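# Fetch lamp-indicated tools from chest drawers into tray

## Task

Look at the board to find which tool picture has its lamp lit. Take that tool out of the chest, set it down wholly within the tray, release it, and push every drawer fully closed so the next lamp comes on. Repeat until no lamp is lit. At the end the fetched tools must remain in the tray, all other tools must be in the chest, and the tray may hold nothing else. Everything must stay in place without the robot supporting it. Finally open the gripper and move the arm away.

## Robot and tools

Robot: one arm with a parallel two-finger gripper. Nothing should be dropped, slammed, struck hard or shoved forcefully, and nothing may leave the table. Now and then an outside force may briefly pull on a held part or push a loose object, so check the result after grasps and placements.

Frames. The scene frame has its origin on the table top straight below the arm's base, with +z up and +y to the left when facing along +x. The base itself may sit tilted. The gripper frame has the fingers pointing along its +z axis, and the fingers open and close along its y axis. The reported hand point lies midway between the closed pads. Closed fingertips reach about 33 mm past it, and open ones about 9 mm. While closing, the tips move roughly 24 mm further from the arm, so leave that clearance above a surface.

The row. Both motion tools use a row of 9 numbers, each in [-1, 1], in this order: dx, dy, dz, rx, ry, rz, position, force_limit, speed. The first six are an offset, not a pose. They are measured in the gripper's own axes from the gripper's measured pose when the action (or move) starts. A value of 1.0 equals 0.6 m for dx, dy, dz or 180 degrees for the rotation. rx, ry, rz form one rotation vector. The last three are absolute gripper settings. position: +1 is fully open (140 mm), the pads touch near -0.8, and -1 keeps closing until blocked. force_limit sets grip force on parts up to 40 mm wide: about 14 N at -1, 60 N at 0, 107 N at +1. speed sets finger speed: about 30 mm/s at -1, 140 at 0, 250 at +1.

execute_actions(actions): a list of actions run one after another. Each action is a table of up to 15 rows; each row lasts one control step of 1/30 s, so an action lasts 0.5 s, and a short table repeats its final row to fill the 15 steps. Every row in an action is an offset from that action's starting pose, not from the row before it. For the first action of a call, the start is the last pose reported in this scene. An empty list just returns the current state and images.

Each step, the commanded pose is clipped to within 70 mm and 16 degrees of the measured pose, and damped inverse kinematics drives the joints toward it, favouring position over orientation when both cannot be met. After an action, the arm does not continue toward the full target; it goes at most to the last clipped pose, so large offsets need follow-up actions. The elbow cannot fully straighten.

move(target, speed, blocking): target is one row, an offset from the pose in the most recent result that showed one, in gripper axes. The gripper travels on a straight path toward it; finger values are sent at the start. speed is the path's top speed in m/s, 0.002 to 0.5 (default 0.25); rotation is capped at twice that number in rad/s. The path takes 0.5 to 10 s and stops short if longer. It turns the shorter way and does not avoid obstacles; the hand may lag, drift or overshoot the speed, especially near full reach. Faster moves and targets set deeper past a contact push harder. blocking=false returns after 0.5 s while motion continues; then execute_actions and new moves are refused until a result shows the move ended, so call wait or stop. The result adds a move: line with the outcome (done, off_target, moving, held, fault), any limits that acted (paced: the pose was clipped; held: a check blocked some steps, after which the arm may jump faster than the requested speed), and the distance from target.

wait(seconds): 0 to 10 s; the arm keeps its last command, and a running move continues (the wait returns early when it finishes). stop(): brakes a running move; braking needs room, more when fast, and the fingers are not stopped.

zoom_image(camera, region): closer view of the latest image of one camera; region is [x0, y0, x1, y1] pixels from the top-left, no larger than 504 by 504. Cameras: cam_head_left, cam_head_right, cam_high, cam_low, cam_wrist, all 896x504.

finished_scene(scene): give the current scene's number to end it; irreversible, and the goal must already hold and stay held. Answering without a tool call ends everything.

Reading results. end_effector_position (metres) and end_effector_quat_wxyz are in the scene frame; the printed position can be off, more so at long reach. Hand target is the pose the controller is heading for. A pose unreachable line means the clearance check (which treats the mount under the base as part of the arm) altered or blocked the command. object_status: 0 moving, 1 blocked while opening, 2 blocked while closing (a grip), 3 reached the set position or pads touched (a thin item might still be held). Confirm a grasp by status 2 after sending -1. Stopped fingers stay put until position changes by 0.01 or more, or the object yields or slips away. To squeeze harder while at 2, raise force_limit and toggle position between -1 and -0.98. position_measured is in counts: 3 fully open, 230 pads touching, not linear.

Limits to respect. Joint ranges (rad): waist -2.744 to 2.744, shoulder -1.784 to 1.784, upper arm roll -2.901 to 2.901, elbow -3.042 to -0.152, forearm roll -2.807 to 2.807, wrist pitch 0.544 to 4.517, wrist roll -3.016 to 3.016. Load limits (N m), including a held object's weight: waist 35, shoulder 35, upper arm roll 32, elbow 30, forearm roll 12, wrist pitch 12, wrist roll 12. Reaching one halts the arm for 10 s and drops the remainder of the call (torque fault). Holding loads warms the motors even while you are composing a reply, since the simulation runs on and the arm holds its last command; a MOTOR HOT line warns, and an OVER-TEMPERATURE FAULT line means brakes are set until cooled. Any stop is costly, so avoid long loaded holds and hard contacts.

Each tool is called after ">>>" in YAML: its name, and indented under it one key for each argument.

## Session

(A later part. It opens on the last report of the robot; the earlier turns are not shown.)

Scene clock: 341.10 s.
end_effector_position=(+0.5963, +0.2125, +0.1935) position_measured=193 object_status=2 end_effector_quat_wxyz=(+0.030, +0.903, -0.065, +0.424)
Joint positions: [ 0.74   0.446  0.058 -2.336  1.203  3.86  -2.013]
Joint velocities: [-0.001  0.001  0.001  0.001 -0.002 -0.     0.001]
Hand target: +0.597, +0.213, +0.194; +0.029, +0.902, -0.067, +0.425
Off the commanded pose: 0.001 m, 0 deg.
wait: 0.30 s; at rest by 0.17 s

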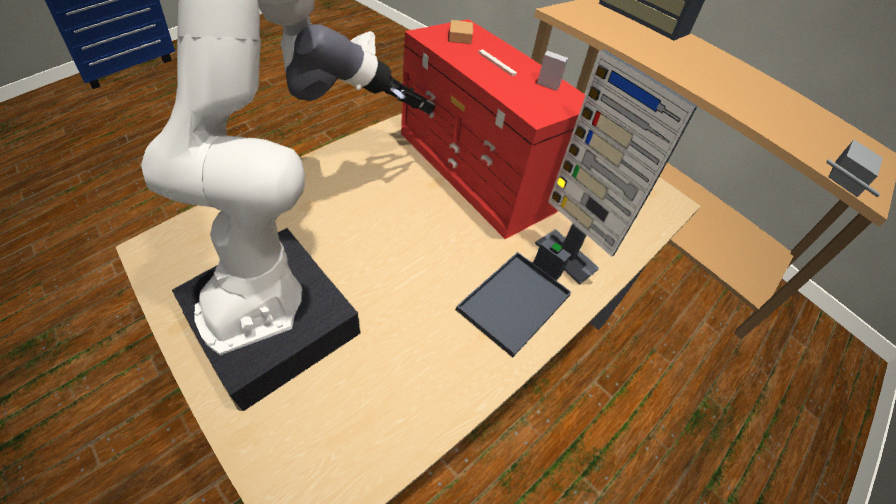

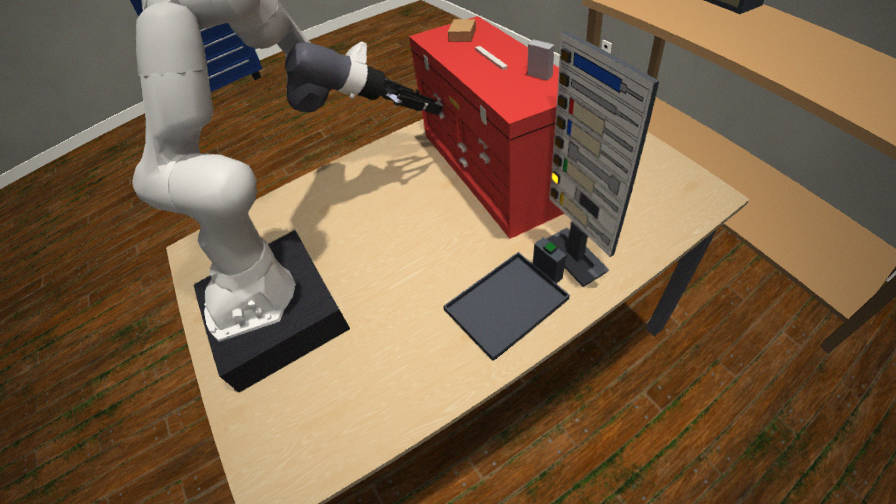

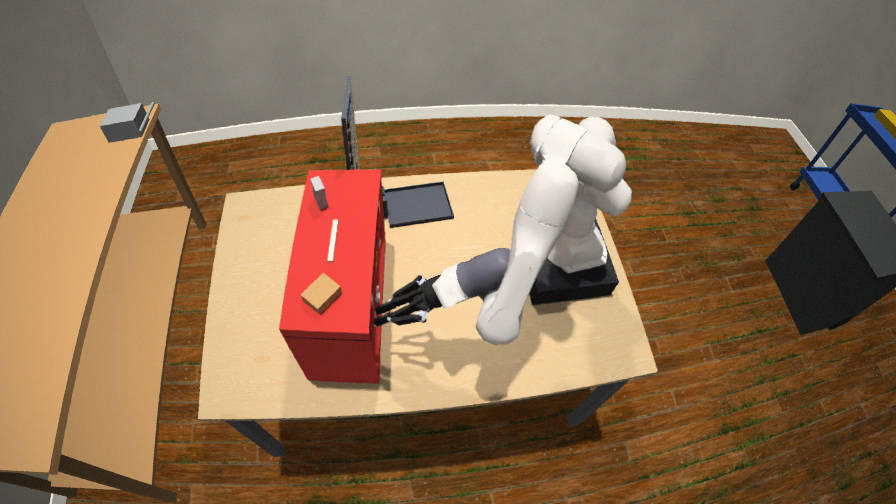

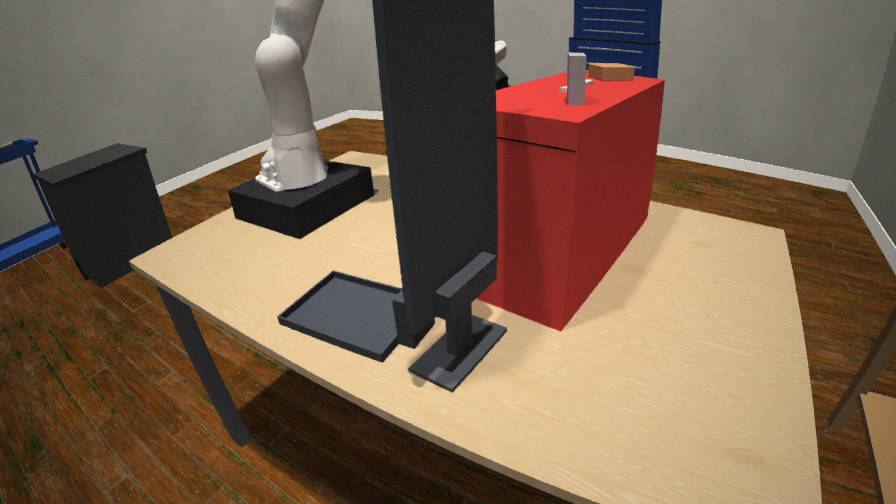

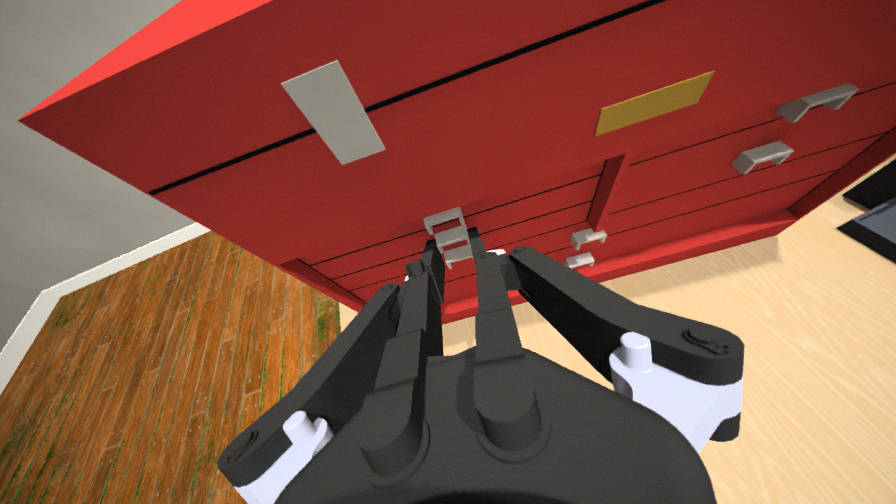

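>>> move:
  target: [-0.128,0.001,-0.1536,0,0,0,-1,0,-0.3]
  speed: 0.09

Scene clock: 343.90 s.
end_effector_position=(+0.4799, +0.2280, +0.1951) position_measured=193 object_status=2 end_effector_quat_wxyz=(+0.031, +0.903, -0.061, +0.424)
Joint positions: [ 0.852  0.338  0.19  -2.582  1.316  4.004 -1.874]
Joint velocities: [-0.     0.     0.006 -0.003  0.002  0.005  0.019]
Hand target: +0.478, +0.228, +0.195; +0.030, +0.902, -0.064, +0.425
Off the commanded pose: 0.003 m, 0 deg.
move: done

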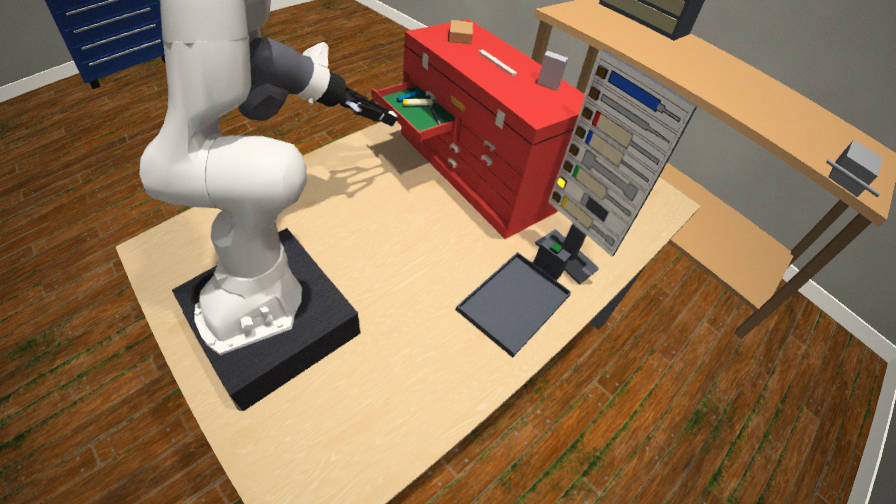

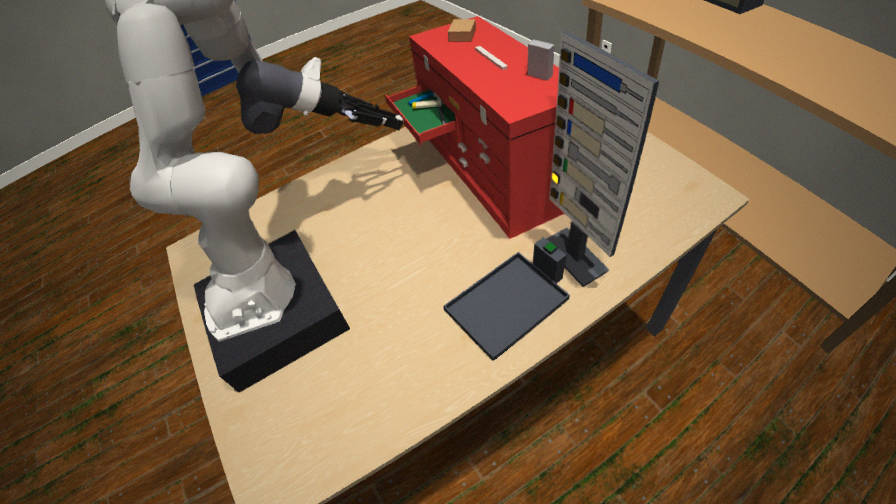

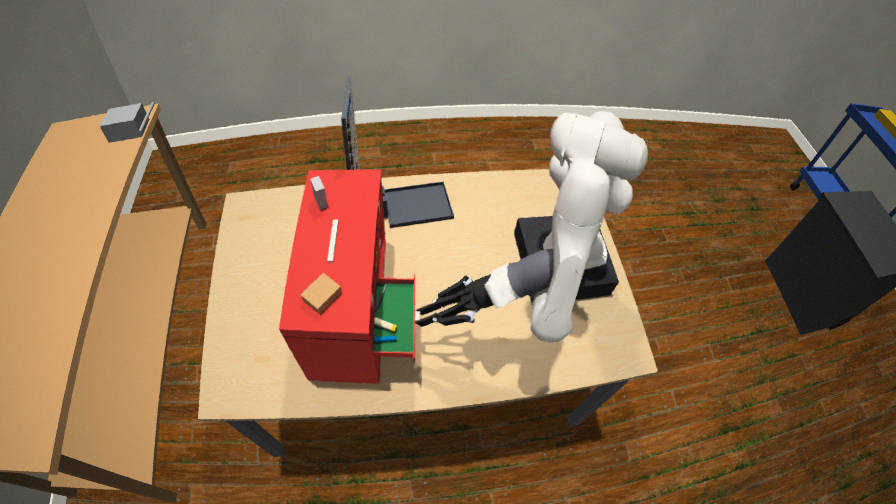

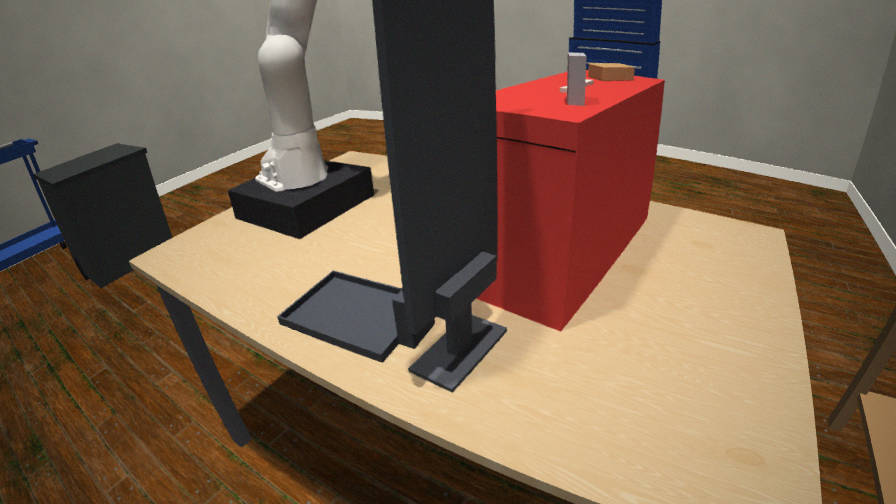

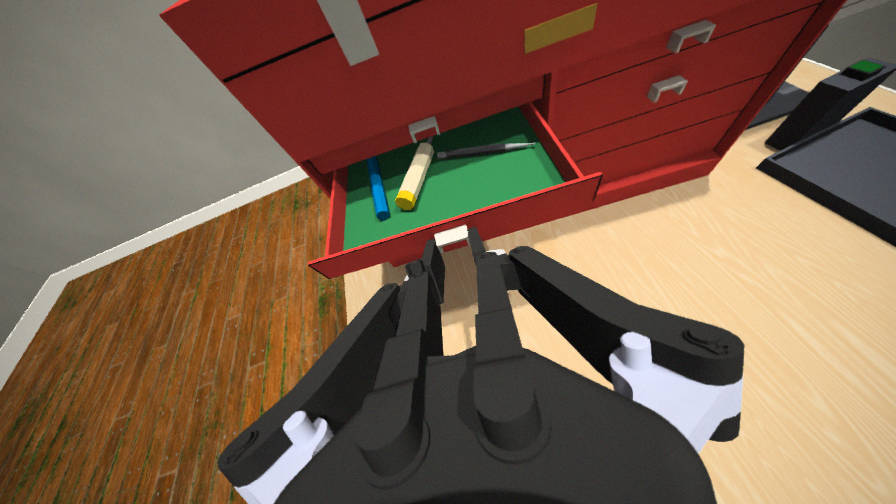

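>>> move:
  target: [0.114,0.0005,0.137,0,0,0,-1,0,-0.3]
  speed: 0.09

>>> move:
  target: [0.016,0,0.0194,0,0,0,-1,0,-0.3]
  speed: 0.02

Scene clock: 347.67 s.
end_effector_position=(+0.5838, +0.2142, +0.1936) position_measured=193 object_status=2 end_effector_quat_wxyz=(+0.029, +0.903, -0.065, +0.424)
Joint positions: [ 0.75   0.432  0.07  -2.369  1.204  3.877 -1.99 ]
Joint velocities: [-0.001  0.001 -0.006  0.007 -0.    -0.011 -0.028]
Hand target: +0.585, +0.214, +0.193; +0.031, +0.903, -0.062, +0.423
Off the commanded pose: 0.003 m, 0 deg.
move: done

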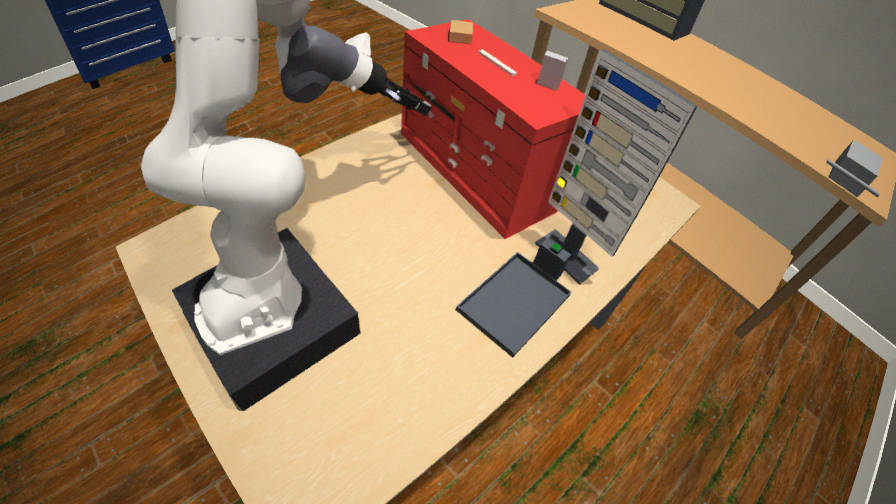

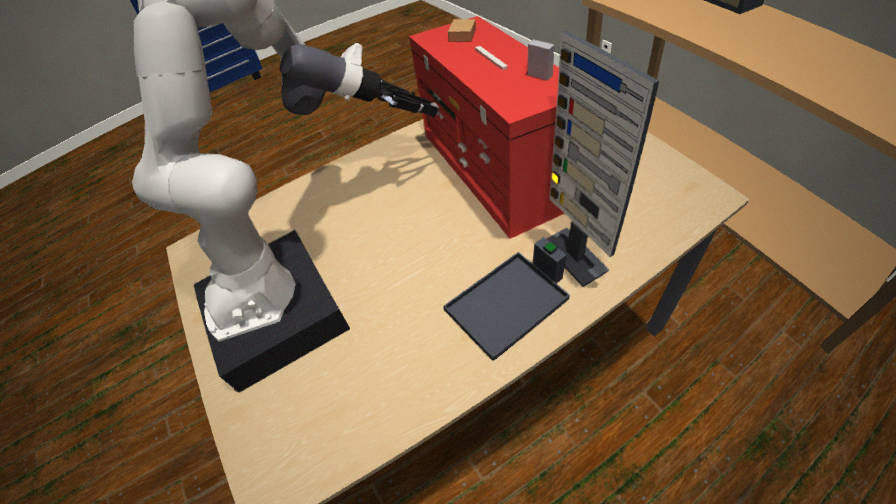

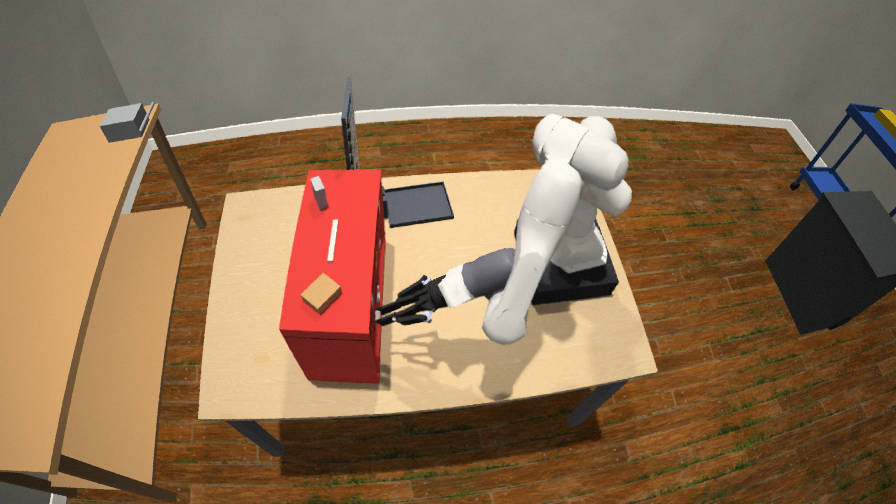

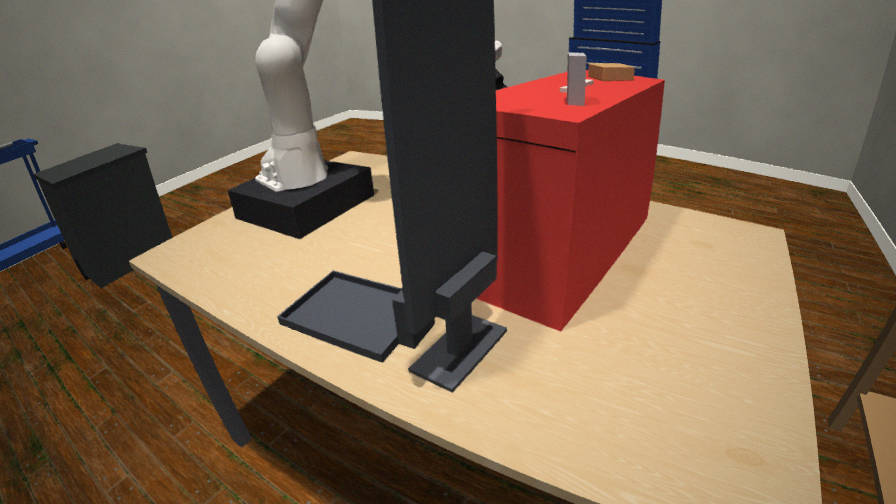

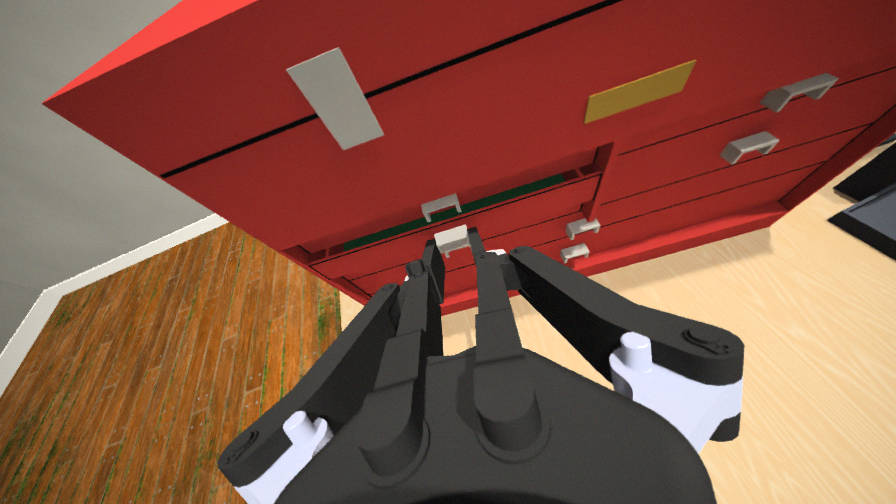

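Scene clock: 348.63 s.
end_effector_position=(+0.5965, +0.2125, +0.1934) position_measured=193 object_status=2 end_effector_quat_wxyz=(+0.029, +0.902, -0.066, +0.425)
Joint positions: [ 0.741  0.448  0.057 -2.336  1.201  3.861 -2.008]
Joint velocities: [ 0.     0.001 -0.001 -0.     0.     0.    -0.009]
Hand target: +0.599, +0.212, +0.193; +0.029, +0.903, -0.065, +0.424
Off the commanded pose: 0.002 m, 0 deg.
move: done

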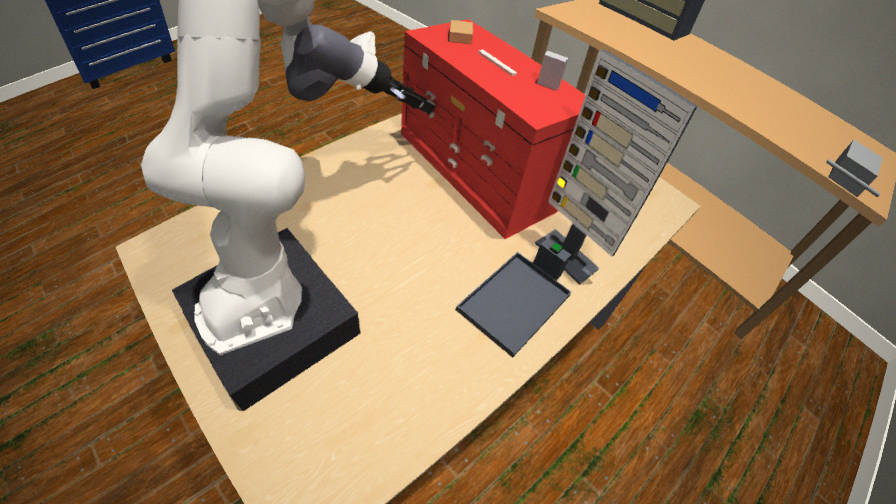

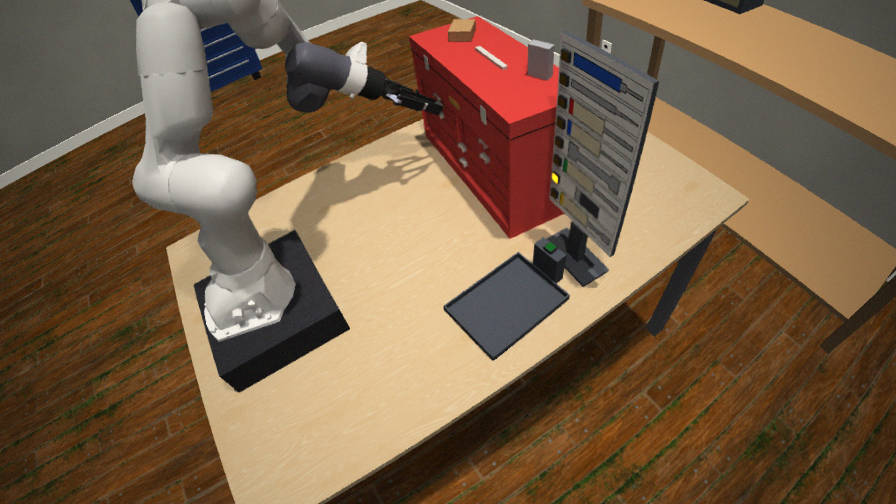

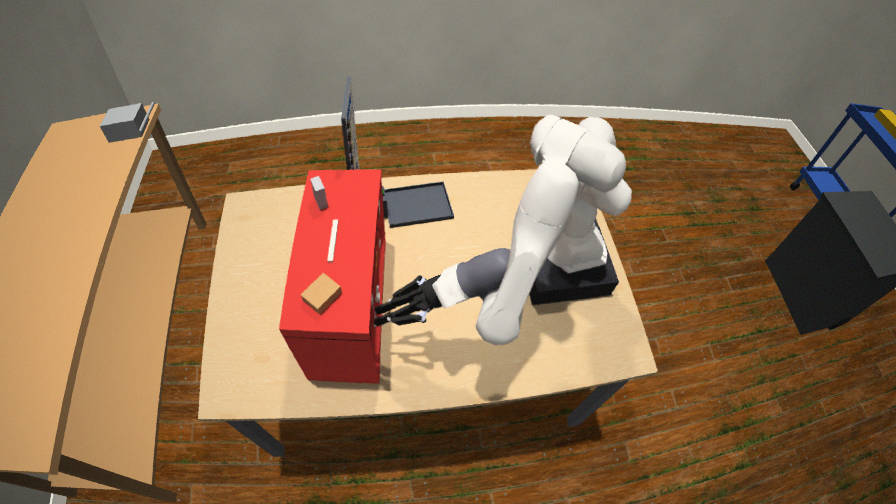

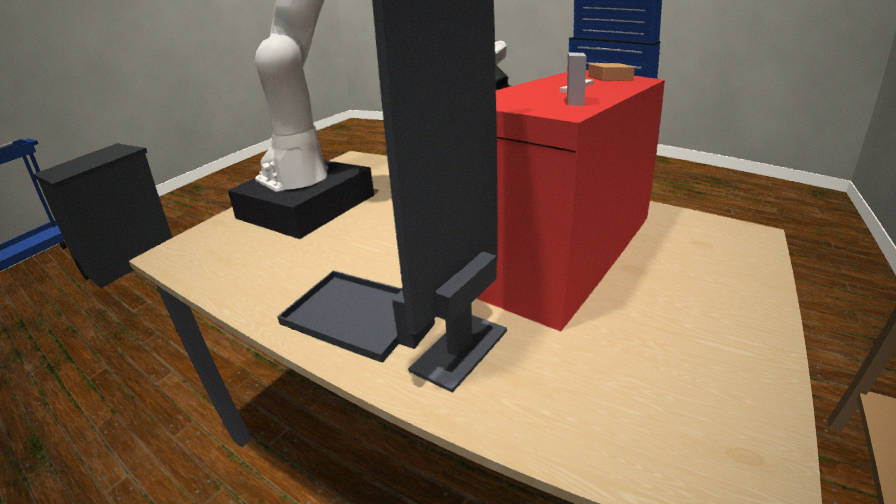

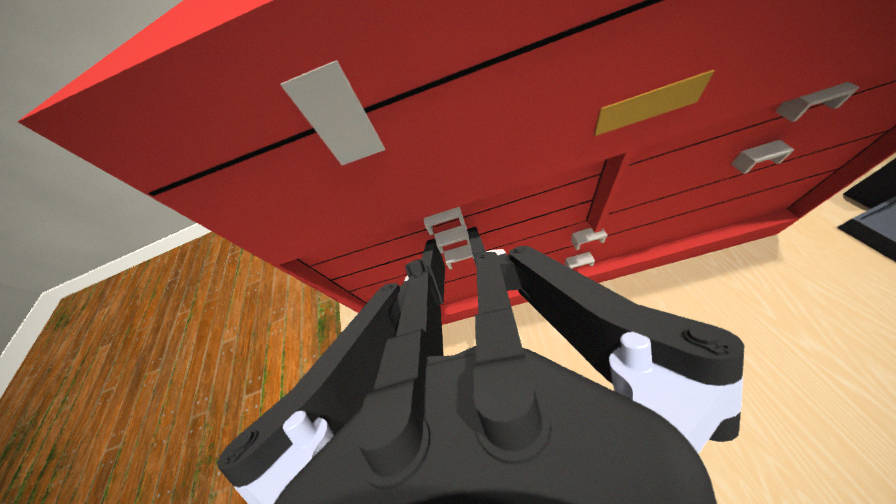

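>>> execute_actions:
  actions:
    - [[0,0,0,0,0,0,-0.3,0,0],[0,0,0,0,0,0,-0.3,0,0],[0,0,0,0,0,0,-0.3,0,0],[0,0,0,0,0,0,-0.3,0,0],[0,0,0,0,0,0,-0.3,0,0],[0,0,0,0,0,0,-0.3,0,0],[0.001,0,-0.002,0,0,0,-0.3,0,0],[0.003,0,-0.005,0,0,0,-0.3,0,0],[0.005,0,-0.008,0,0,0,-0.3,0,0],[0.008,0,-0.011,0,0,0,-0.3,0,0],[0.011,0,-0.0135,0,0,0,-0.3,0,0],[0.014,0,-0.016,0,0,0,-0.3,0,0],[0.017,0,-0.0185,0,0,0,-0.3,0,0],[0.02,0,-0.021,0,0,0,-0.3,0,0],[0.023,0,-0.0235,0,0,0,-0.3,0,0]]

>>> wait:
  seconds: 0.5

>>> zoom_image:
  camera: "cam_wrist"
  region: [380, 170, 520, 310]

Scene clock: 354.67 s.
end_effector_position=(+0.5958, +0.2128, +0.2086) position_measured=167 object_status=3 end_effector_quat_wxyz=(+0.024, +0.901, -0.075, +0.427)
Joint positions: [ 0.747  0.411  0.057 -2.338  1.238  3.854 -2.031]
Joint velocities: [ 0.028 -0.178 -0.002  0.002  0.168 -0.039 -0.133]
Hand target: +0.594, +0.212, +0.213; +0.028, +0.902, -0.066, +0.425
Off the commanded pose: 0.005 m, 1 deg.

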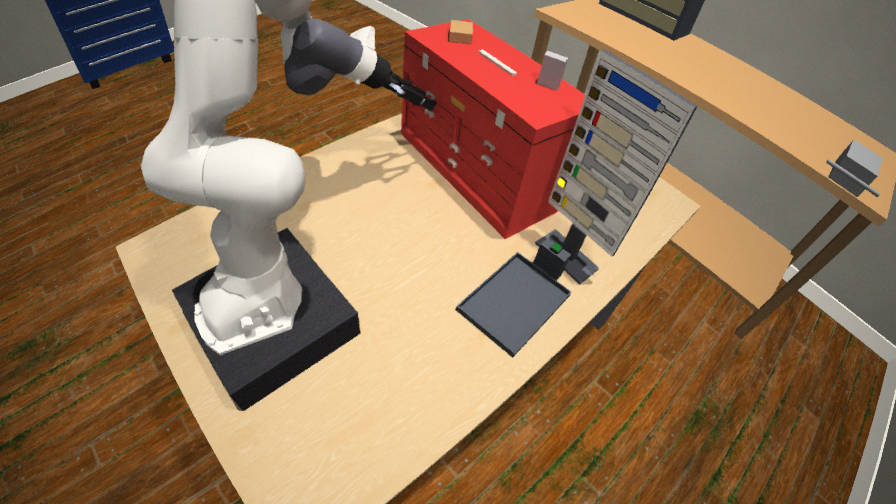

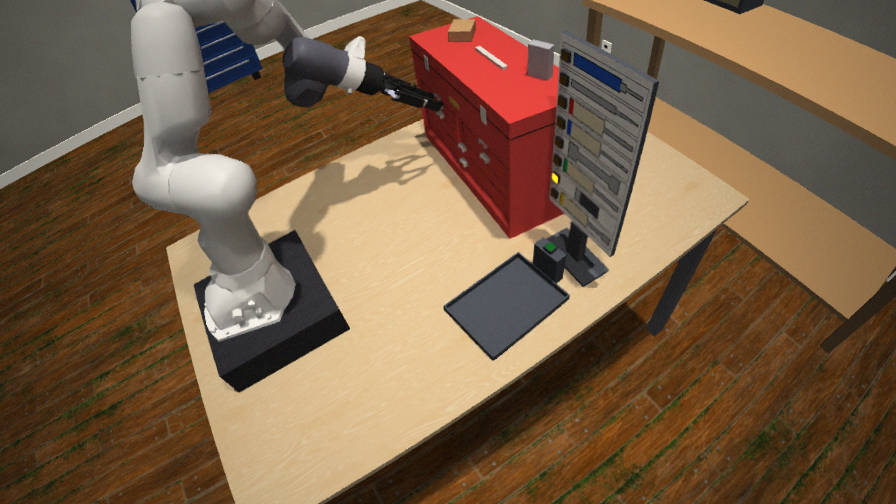

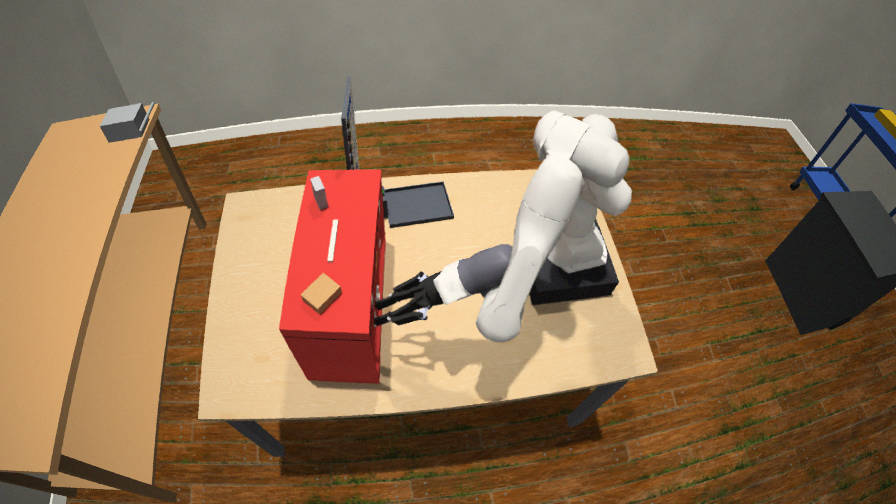

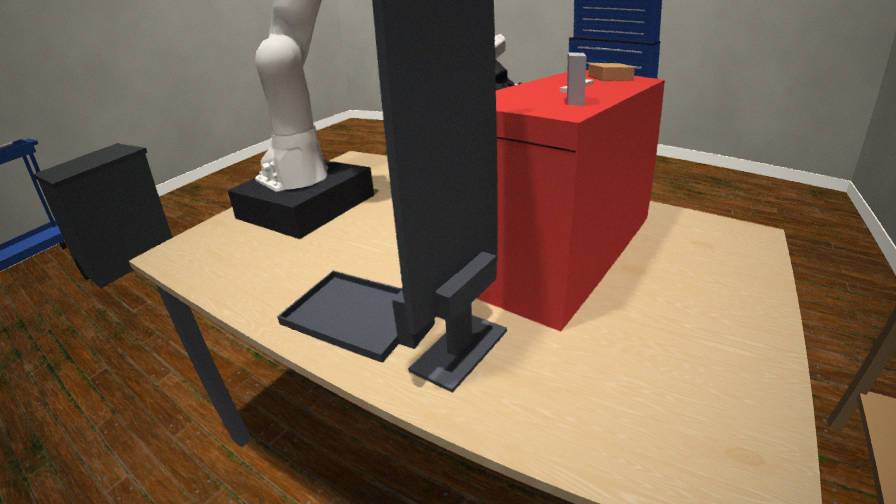

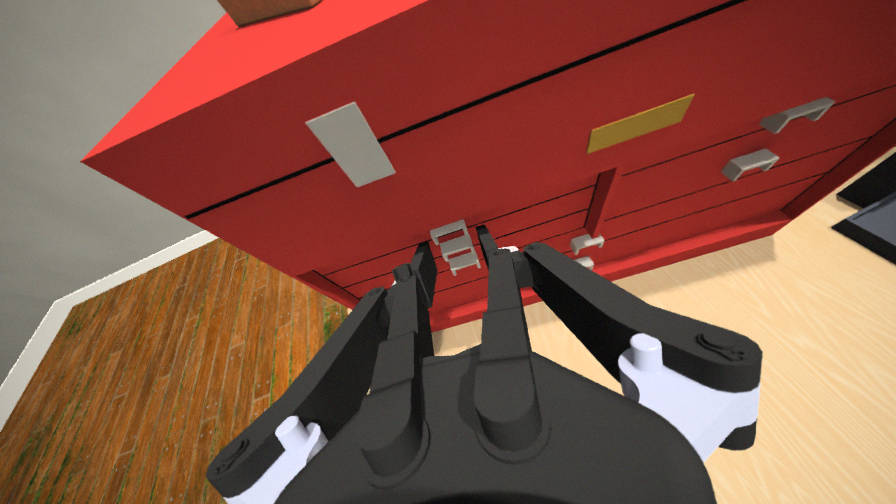

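Scene clock: 355.17 s.
end_effector_position=(+0.5947, +0.2122, +0.2126) position_measured=167 object_status=3 end_effector_quat_wxyz=(+0.027, +0.902, -0.071, +0.426)
Joint positions: [ 0.749  0.398  0.056 -2.338  1.257  3.848 -2.063]
Joint velocities: [ 0.001 -0.     0.    -0.     0.003 -0.003 -0.024]
Hand target: +0.594, +0.212, +0.213; +0.028, +0.902, -0.066, +0.425
Off the commanded pose: 0.001 m, 1 deg.
wait: 0.50 s; at rest by 0.23 s

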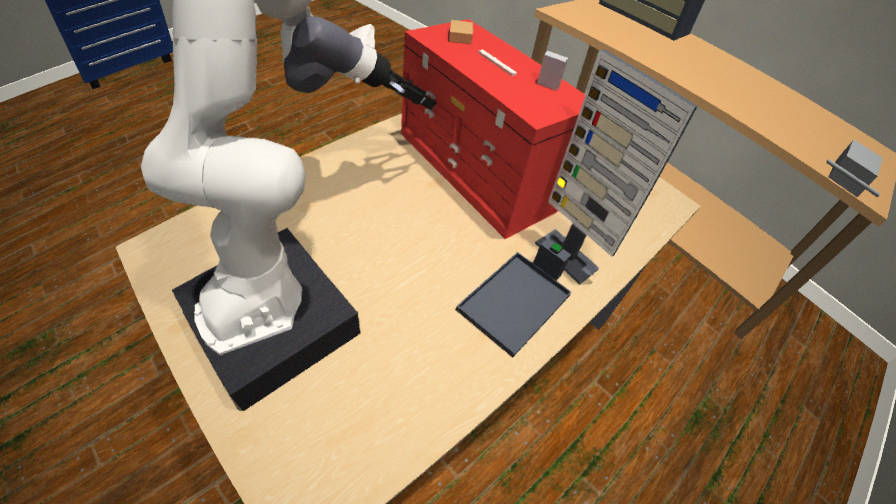

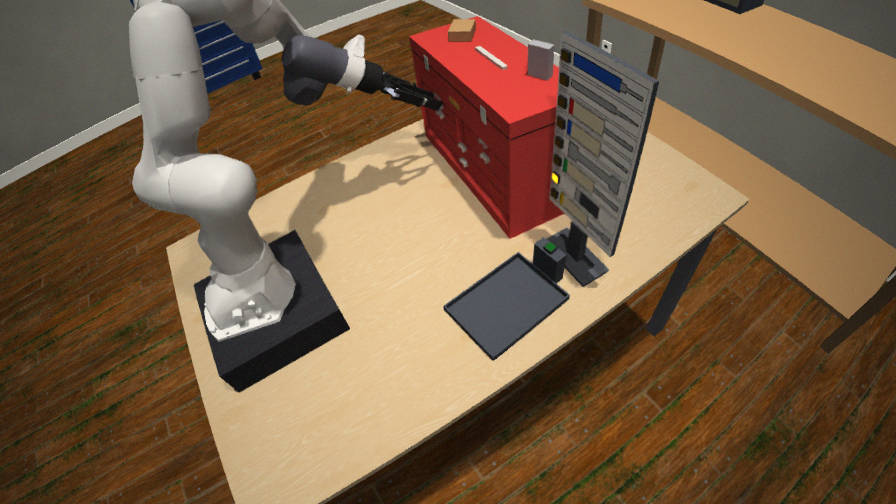

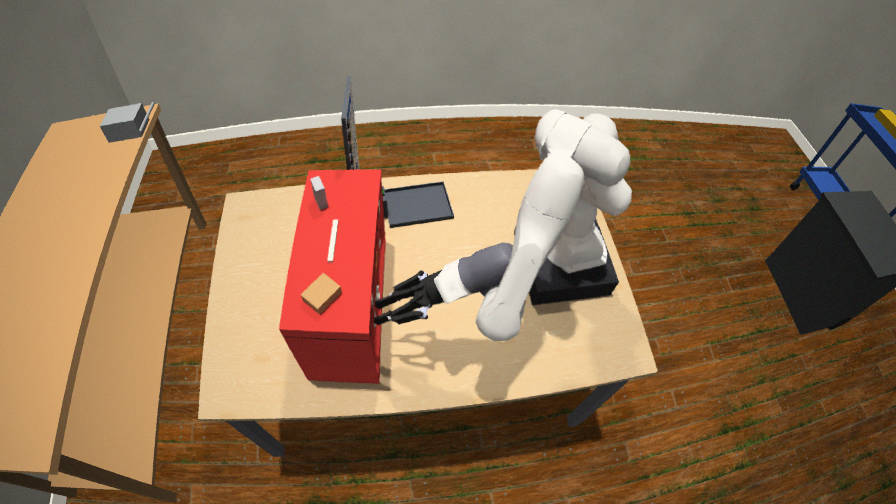

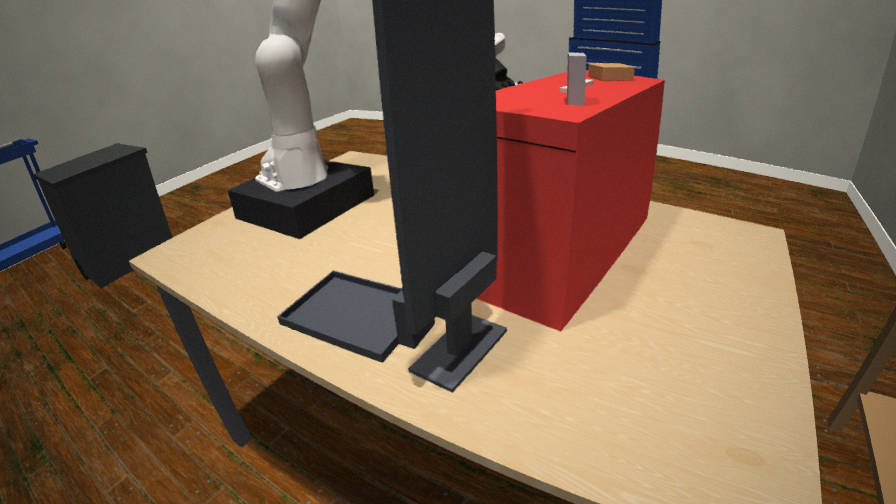

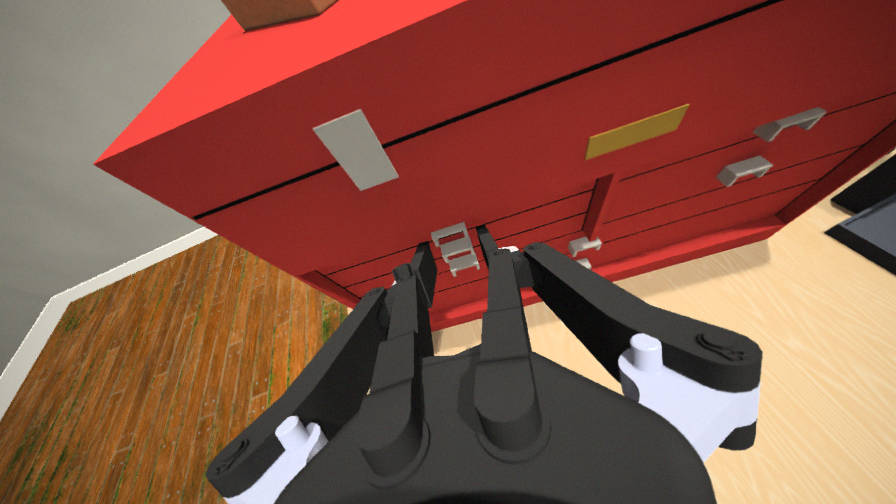

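Region (380, 170, 520, 310) of cam_wrist's 896x504 image, scaled by 3.600, with more detail than that image has.

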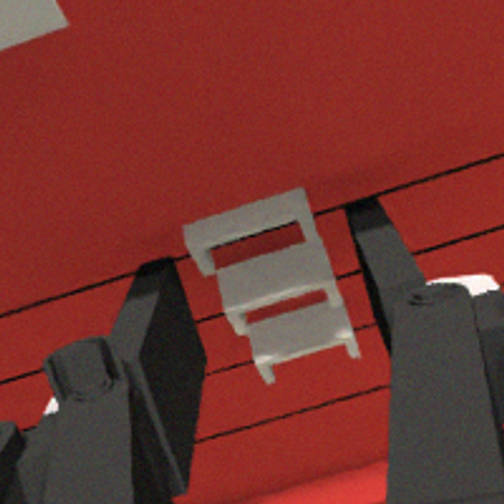

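>>> move:
  target: [0.0097,-0.001,-0.005,0,0,-0.003,-0.3,0,0]
  speed: 0.015

>>> zoom_image:
  camera: "cam_wrist"
  region: [380, 170, 520, 310]

Scene clock: 359.80 s.
end_effector_position=(+0.5959, +0.2119, +0.2182) position_measured=167 object_status=3 end_effector_quat_wxyz=(+0.028, +0.901, -0.070, +0.426)
Joint positions: [ 0.749  0.387  0.056 -2.331  1.278  3.843 -2.091]
Joint velocities: [ 0.     0.    -0.001  0.002  0.011 -0.004 -0.027]
Hand target: +0.596, +0.212, +0.219; +0.029, +0.902, -0.067, +0.426
Off the commanded pose: 0.001 m, 0 deg.
move: done

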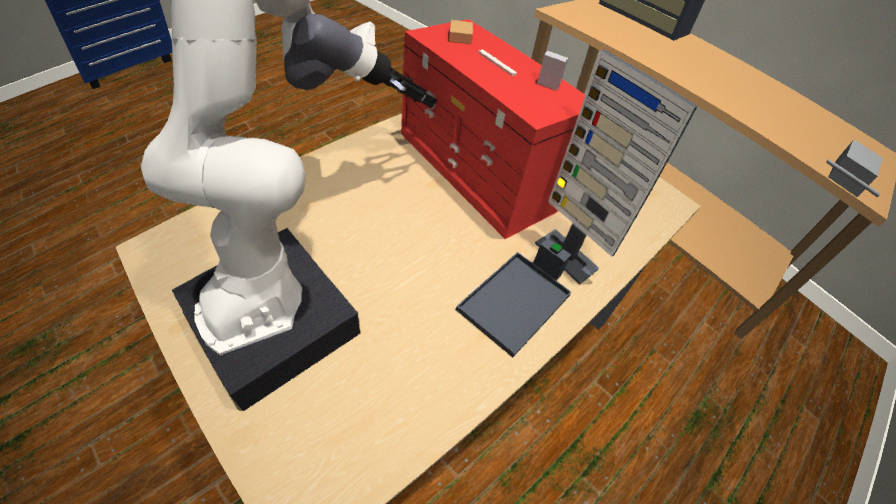

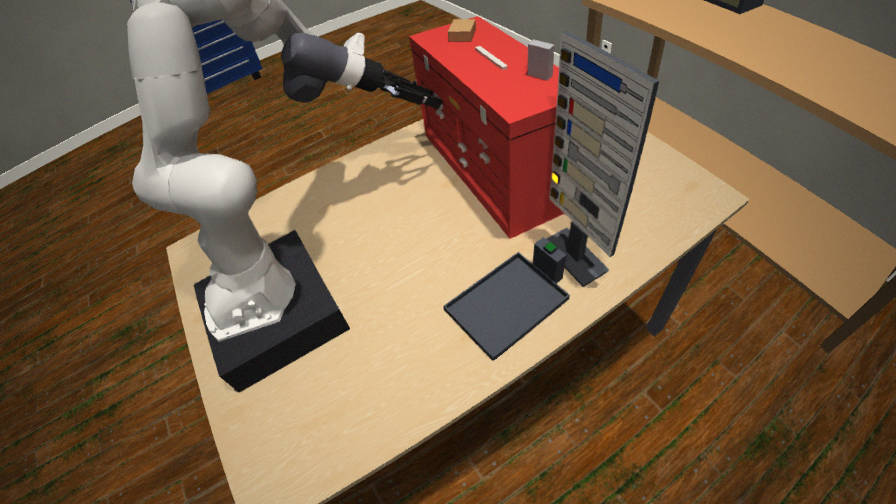

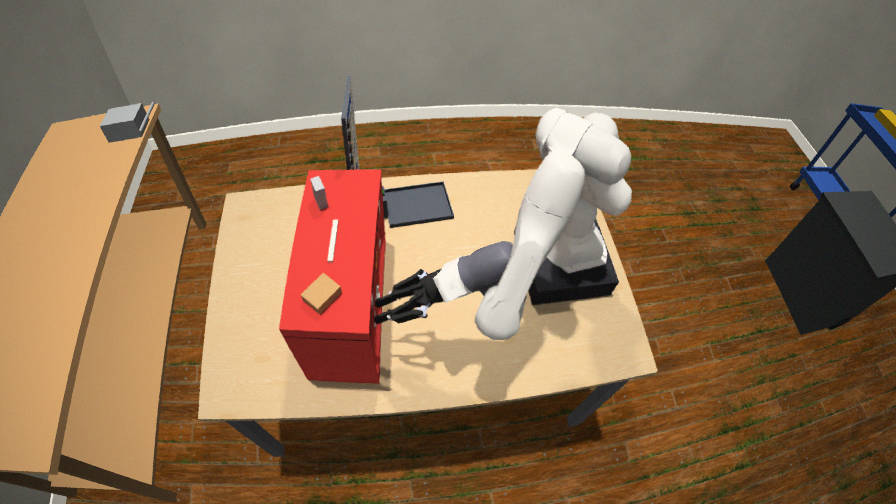

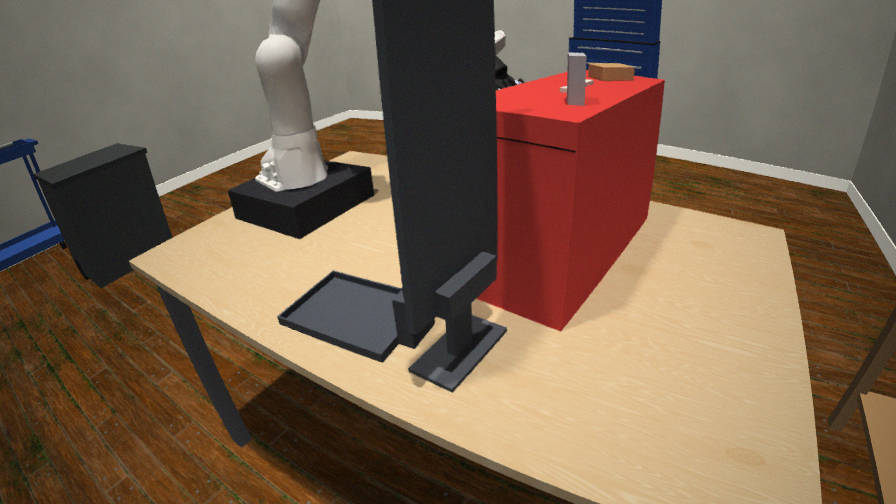

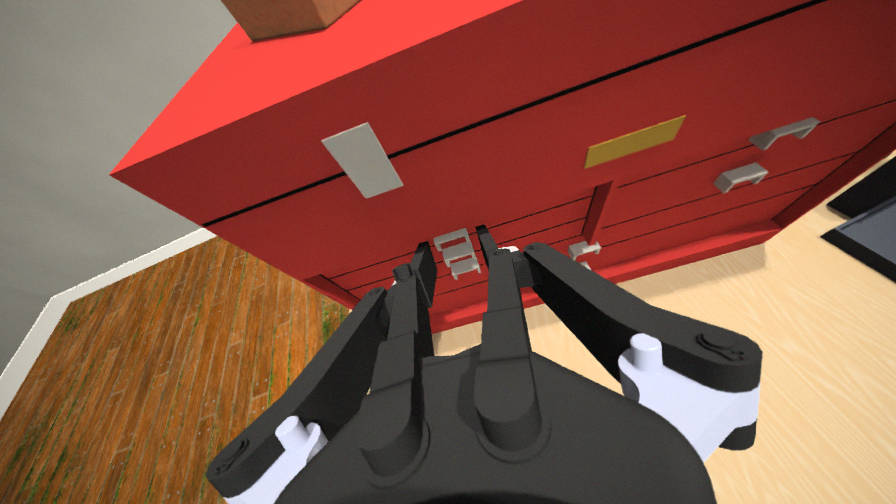

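Region (380, 170, 520, 310) of cam_wrist's 896x504 image, scaled by 3.600, with more detail than that image has.

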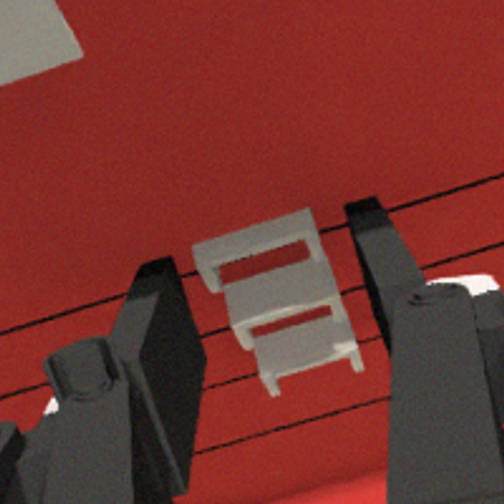

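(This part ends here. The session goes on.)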